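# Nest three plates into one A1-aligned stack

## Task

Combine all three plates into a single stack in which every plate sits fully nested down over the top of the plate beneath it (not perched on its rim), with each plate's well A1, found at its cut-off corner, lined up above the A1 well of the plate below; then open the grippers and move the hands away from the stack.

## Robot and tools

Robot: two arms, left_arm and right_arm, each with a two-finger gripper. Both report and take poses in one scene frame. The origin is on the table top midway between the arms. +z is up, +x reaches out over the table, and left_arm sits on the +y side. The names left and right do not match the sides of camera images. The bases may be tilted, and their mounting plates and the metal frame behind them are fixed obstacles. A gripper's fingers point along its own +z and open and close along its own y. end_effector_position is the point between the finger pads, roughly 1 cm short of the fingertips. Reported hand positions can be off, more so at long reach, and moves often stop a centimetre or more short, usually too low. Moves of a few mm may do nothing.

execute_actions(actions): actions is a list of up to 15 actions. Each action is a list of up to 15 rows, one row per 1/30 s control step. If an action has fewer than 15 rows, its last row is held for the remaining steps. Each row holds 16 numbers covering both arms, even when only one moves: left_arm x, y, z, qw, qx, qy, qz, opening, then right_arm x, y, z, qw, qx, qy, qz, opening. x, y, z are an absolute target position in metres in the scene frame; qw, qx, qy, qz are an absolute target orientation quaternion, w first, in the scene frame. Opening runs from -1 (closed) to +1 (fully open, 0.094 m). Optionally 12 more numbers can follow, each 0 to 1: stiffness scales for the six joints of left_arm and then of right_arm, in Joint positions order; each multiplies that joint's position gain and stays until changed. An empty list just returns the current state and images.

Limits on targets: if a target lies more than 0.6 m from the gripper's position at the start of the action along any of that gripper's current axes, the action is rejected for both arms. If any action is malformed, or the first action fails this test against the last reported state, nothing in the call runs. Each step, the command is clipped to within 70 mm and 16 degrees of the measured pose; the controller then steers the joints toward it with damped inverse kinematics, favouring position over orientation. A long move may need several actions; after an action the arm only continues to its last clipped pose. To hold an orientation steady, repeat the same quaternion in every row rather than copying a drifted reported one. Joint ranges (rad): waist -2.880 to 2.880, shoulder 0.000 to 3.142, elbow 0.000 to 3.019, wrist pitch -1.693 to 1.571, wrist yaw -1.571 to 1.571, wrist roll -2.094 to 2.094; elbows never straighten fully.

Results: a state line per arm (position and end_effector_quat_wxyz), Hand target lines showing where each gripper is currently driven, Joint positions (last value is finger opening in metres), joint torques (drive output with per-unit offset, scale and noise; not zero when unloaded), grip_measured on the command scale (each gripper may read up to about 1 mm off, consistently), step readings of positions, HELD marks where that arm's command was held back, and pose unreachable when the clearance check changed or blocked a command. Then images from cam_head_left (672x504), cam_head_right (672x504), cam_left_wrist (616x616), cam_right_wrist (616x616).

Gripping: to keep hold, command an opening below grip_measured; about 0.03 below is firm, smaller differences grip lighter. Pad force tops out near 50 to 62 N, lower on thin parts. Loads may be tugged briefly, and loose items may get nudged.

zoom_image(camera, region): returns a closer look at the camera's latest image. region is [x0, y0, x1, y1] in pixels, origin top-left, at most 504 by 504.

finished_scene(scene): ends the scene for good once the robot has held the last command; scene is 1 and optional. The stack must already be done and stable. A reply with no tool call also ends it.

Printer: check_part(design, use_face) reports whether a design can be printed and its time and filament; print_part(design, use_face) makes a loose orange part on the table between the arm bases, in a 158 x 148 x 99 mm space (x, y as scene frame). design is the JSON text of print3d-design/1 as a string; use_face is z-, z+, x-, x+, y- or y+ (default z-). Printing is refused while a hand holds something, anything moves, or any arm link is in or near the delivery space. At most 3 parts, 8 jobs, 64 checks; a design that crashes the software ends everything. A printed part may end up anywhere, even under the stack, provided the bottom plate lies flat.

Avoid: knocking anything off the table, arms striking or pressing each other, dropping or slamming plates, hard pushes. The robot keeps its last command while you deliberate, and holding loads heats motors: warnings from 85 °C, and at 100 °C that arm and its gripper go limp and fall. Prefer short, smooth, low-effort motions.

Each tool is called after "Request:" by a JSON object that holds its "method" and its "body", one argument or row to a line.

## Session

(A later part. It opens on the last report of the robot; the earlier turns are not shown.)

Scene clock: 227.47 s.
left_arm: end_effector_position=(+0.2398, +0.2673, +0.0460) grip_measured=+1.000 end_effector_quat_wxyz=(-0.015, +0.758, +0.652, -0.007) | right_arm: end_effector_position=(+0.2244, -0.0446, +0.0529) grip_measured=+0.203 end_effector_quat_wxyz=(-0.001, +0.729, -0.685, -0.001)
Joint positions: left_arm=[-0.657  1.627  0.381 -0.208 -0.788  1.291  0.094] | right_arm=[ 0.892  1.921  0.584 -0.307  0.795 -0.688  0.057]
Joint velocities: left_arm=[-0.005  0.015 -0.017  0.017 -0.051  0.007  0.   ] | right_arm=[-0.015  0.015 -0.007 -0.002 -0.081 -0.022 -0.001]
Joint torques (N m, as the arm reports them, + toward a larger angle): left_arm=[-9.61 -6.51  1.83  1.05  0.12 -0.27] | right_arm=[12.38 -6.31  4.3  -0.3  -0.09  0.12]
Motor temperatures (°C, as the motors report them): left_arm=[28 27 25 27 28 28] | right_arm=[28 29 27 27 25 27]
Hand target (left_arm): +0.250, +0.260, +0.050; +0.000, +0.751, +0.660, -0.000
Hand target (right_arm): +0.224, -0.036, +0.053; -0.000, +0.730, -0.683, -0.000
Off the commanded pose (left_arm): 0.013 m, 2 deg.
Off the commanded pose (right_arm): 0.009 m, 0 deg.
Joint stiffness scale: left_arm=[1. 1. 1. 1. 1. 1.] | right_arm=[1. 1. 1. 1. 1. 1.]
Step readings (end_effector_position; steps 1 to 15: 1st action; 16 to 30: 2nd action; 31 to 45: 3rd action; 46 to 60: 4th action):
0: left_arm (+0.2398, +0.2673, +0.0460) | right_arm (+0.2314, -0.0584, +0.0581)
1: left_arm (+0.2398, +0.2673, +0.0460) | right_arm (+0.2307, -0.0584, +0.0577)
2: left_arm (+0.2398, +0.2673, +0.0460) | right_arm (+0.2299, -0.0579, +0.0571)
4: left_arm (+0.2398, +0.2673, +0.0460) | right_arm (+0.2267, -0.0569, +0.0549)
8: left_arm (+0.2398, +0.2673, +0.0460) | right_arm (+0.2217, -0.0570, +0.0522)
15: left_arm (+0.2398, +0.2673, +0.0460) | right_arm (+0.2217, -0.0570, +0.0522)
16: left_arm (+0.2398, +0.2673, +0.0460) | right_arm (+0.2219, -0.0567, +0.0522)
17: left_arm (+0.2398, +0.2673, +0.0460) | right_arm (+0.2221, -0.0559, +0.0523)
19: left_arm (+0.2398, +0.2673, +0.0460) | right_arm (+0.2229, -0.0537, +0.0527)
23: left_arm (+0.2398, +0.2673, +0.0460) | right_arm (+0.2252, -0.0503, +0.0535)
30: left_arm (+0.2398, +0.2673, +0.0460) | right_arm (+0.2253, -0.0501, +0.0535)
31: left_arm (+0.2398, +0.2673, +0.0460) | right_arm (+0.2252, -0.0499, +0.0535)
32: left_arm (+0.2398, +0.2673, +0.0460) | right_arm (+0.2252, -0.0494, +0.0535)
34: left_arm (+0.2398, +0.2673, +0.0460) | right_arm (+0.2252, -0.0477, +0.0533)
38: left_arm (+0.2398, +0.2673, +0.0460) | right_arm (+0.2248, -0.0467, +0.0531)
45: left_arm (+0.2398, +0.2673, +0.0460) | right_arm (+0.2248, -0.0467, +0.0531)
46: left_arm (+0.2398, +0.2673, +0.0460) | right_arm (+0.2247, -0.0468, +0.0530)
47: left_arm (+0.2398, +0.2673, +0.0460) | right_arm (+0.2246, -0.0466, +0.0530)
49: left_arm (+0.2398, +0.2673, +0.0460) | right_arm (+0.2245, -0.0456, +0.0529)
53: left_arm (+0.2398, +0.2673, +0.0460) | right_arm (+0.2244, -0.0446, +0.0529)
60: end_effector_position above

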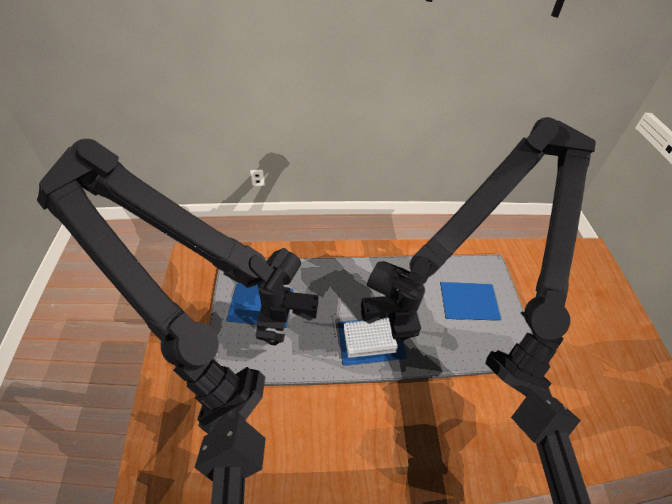

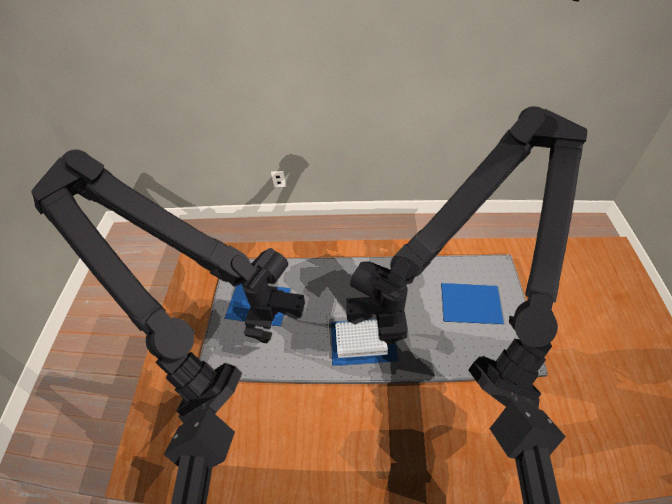

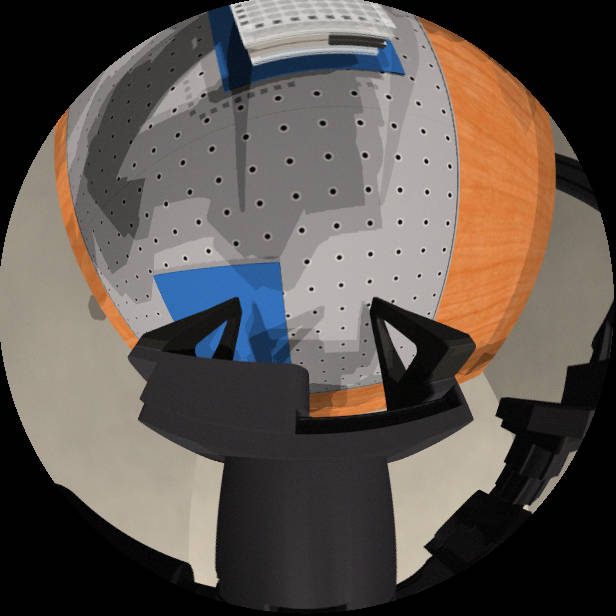

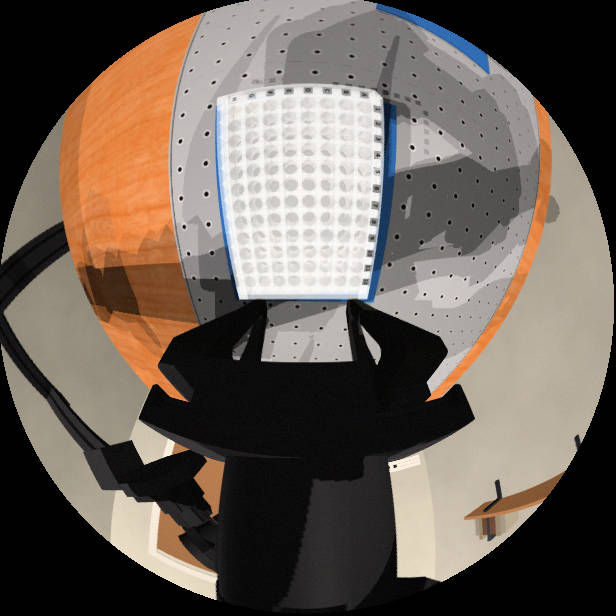

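The whole stack moved together, so the plates are locked.

Request:
{"method": "execute_actions", "body": {
  "actions": [
    [[0.25,0.26,0.05,0,0.75,0.66,0,1,0.235,-0.09,0.06,0,-0.73,0.683,0,0.2]],
    [[0.25,0.26,0.05,0,0.75,0.66,0,1,0.25,-0.15,0.07,0,-0.73,0.683,0,0.2]],
    [[0.25,0.26,0.05,0,0.75,0.66,0,1,0.26,-0.21,0.07,0,-0.73,0.683,0,0.2]]
  ]
}}

Request:
{"method": "finished_scene", "body": {

}}

Scene clock: 233.37 s.
left_arm: end_effector_position=(+0.2398, +0.2673, +0.0460) grip_measured=+1.000 end_effector_quat_wxyz=(-0.015, +0.758, +0.652, -0.007) | right_arm: end_effector_position=(+0.2669, -0.2083, +0.0732) grip_measured=+0.203 end_effector_quat_wxyz=(-0.010, +0.715, -0.699, +0.006)
Joint positions: left_arm=[-0.657  1.627  0.381 -0.208 -0.788  1.291  0.094] | right_arm=[ 0.531  1.241  0.296 -0.31   0.763 -1.176  0.057]
Joint velocities: left_arm=[-0.005 -0.005  0.002  0.012  0.051 -0.022  0.   ] | right_arm=[ 0.005  0.005  0.007 -0.022  0.037 -0.081 -0.001]
Joint torques (N m, as the arm reports them, + toward a larger angle): left_arm=[-9.15 -6.69  1.8   0.94  0.13 -0.28] | right_arm=[ 4.52 -3.76  2.24 -0.28 -0.32 -0.22]
Motor temperatures (°C, as the motors report them): left_arm=[28 27 25 27 28 28] | right_arm=[28 29 27 27 25 27]
Hand target (left_arm): +0.250, +0.260, +0.050; +0.000, +0.751, +0.660, -0.000
Hand target (right_arm): +0.260, -0.211, +0.071; +0.001, +0.730, -0.683, +0.001
Off the commanded pose (left_arm): 0.013 m, 2 deg.
Off the commanded pose (right_arm): 0.008 m, 3 deg.
Joint stiffness scale: left_arm=[1. 1. 1. 1. 1. 1.] | right_arm=[1. 1. 1. 1. 1. 1.]
Step readings (end_effector_position; steps 1 to 15: 1st action; 16 to 30: 2nd action; 31 to 45: 3rd action):
0: left_arm (+0.2398, +0.2673, +0.0460) | right_arm (+0.2244, -0.0446, +0.0529)
1: left_arm (+0.2398, +0.2673, +0.0460) | right_arm (+0.2245, -0.0472, +0.0533)
2: left_arm (+0.2398, +0.2673, +0.0460) | right_arm (+0.2244, -0.0538, +0.0544)
4: left_arm (+0.2398, +0.2673, +0.0460) | right_arm (+0.2252, -0.0723, +0.0582)
8: left_arm (+0.2398, +0.2673, +0.0460) | right_arm (+0.2339, -0.0869, +0.0639)
15: left_arm (+0.2398, +0.2673, +0.0460) | right_arm (+0.2358, -0.0865, +0.0649)
16: left_arm (+0.2398, +0.2673, +0.0460) | right_arm (+0.2361, -0.0899, +0.0649)
17: left_arm (+0.2398, +0.2673, +0.0460) | right_arm (+0.2369, -0.0990, +0.0651)
19: left_arm (+0.2398, +0.2673, +0.0460) | right_arm (+0.2401, -0.1240, +0.0663)
23: left_arm (+0.2398, +0.2673, +0.0460) | right_arm (+0.2534, -0.1476, +0.0722)
30: left_arm (+0.2398, +0.2673, +0.0460) | right_arm (+0.2565, -0.1471, +0.0743)
31: left_arm (+0.2398, +0.2673, +0.0460) | right_arm (+0.2557, -0.1502, +0.0736)
32: left_arm (+0.2398, +0.2673, +0.0460) | right_arm (+0.2558, -0.1597, +0.0720)
34: left_arm (+0.2398, +0.2673, +0.0460) | right_arm (+0.2557, -0.1859, +0.0688)
38: left_arm (+0.2398, +0.2673, +0.0460) | right_arm (+0.2645, -0.2091, +0.0714)
45: end_effector_position above

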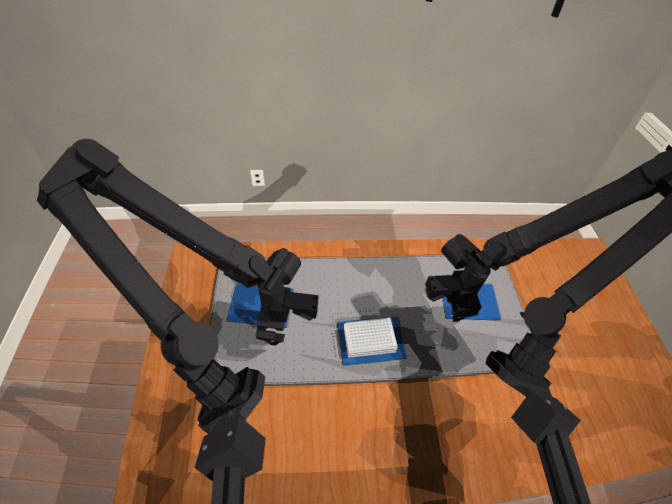

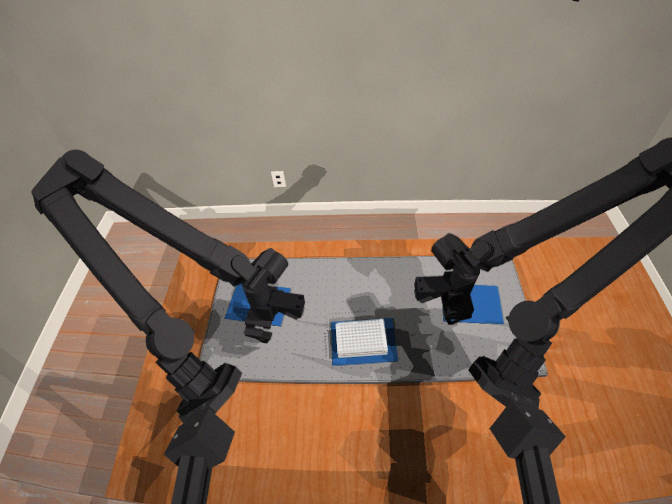

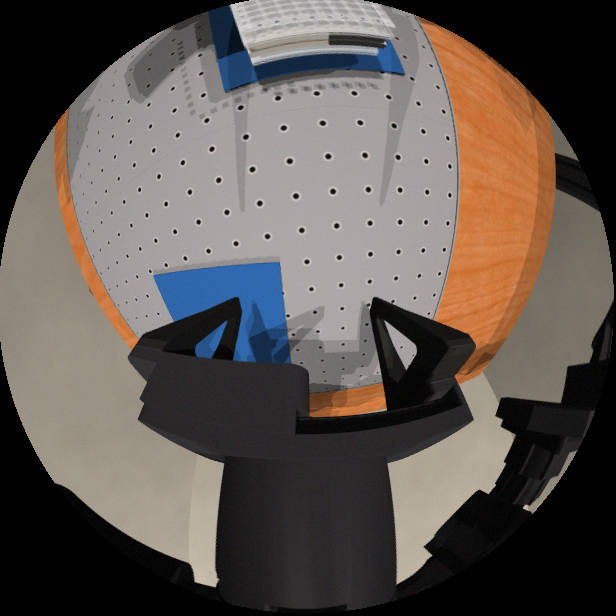

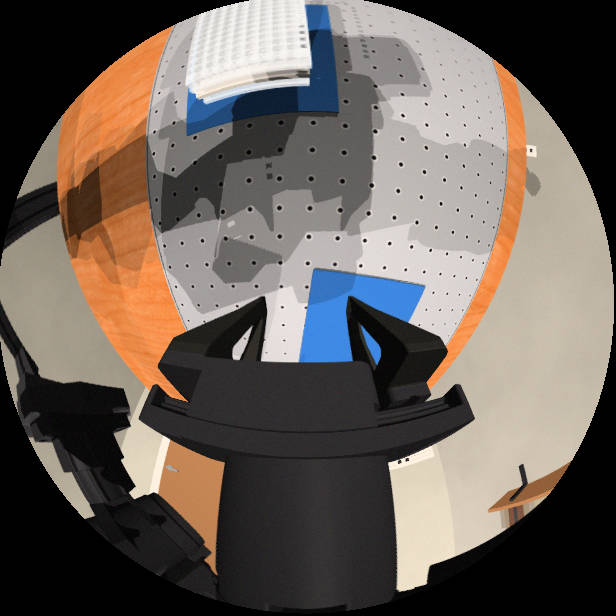

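The scene is finished: the task was done.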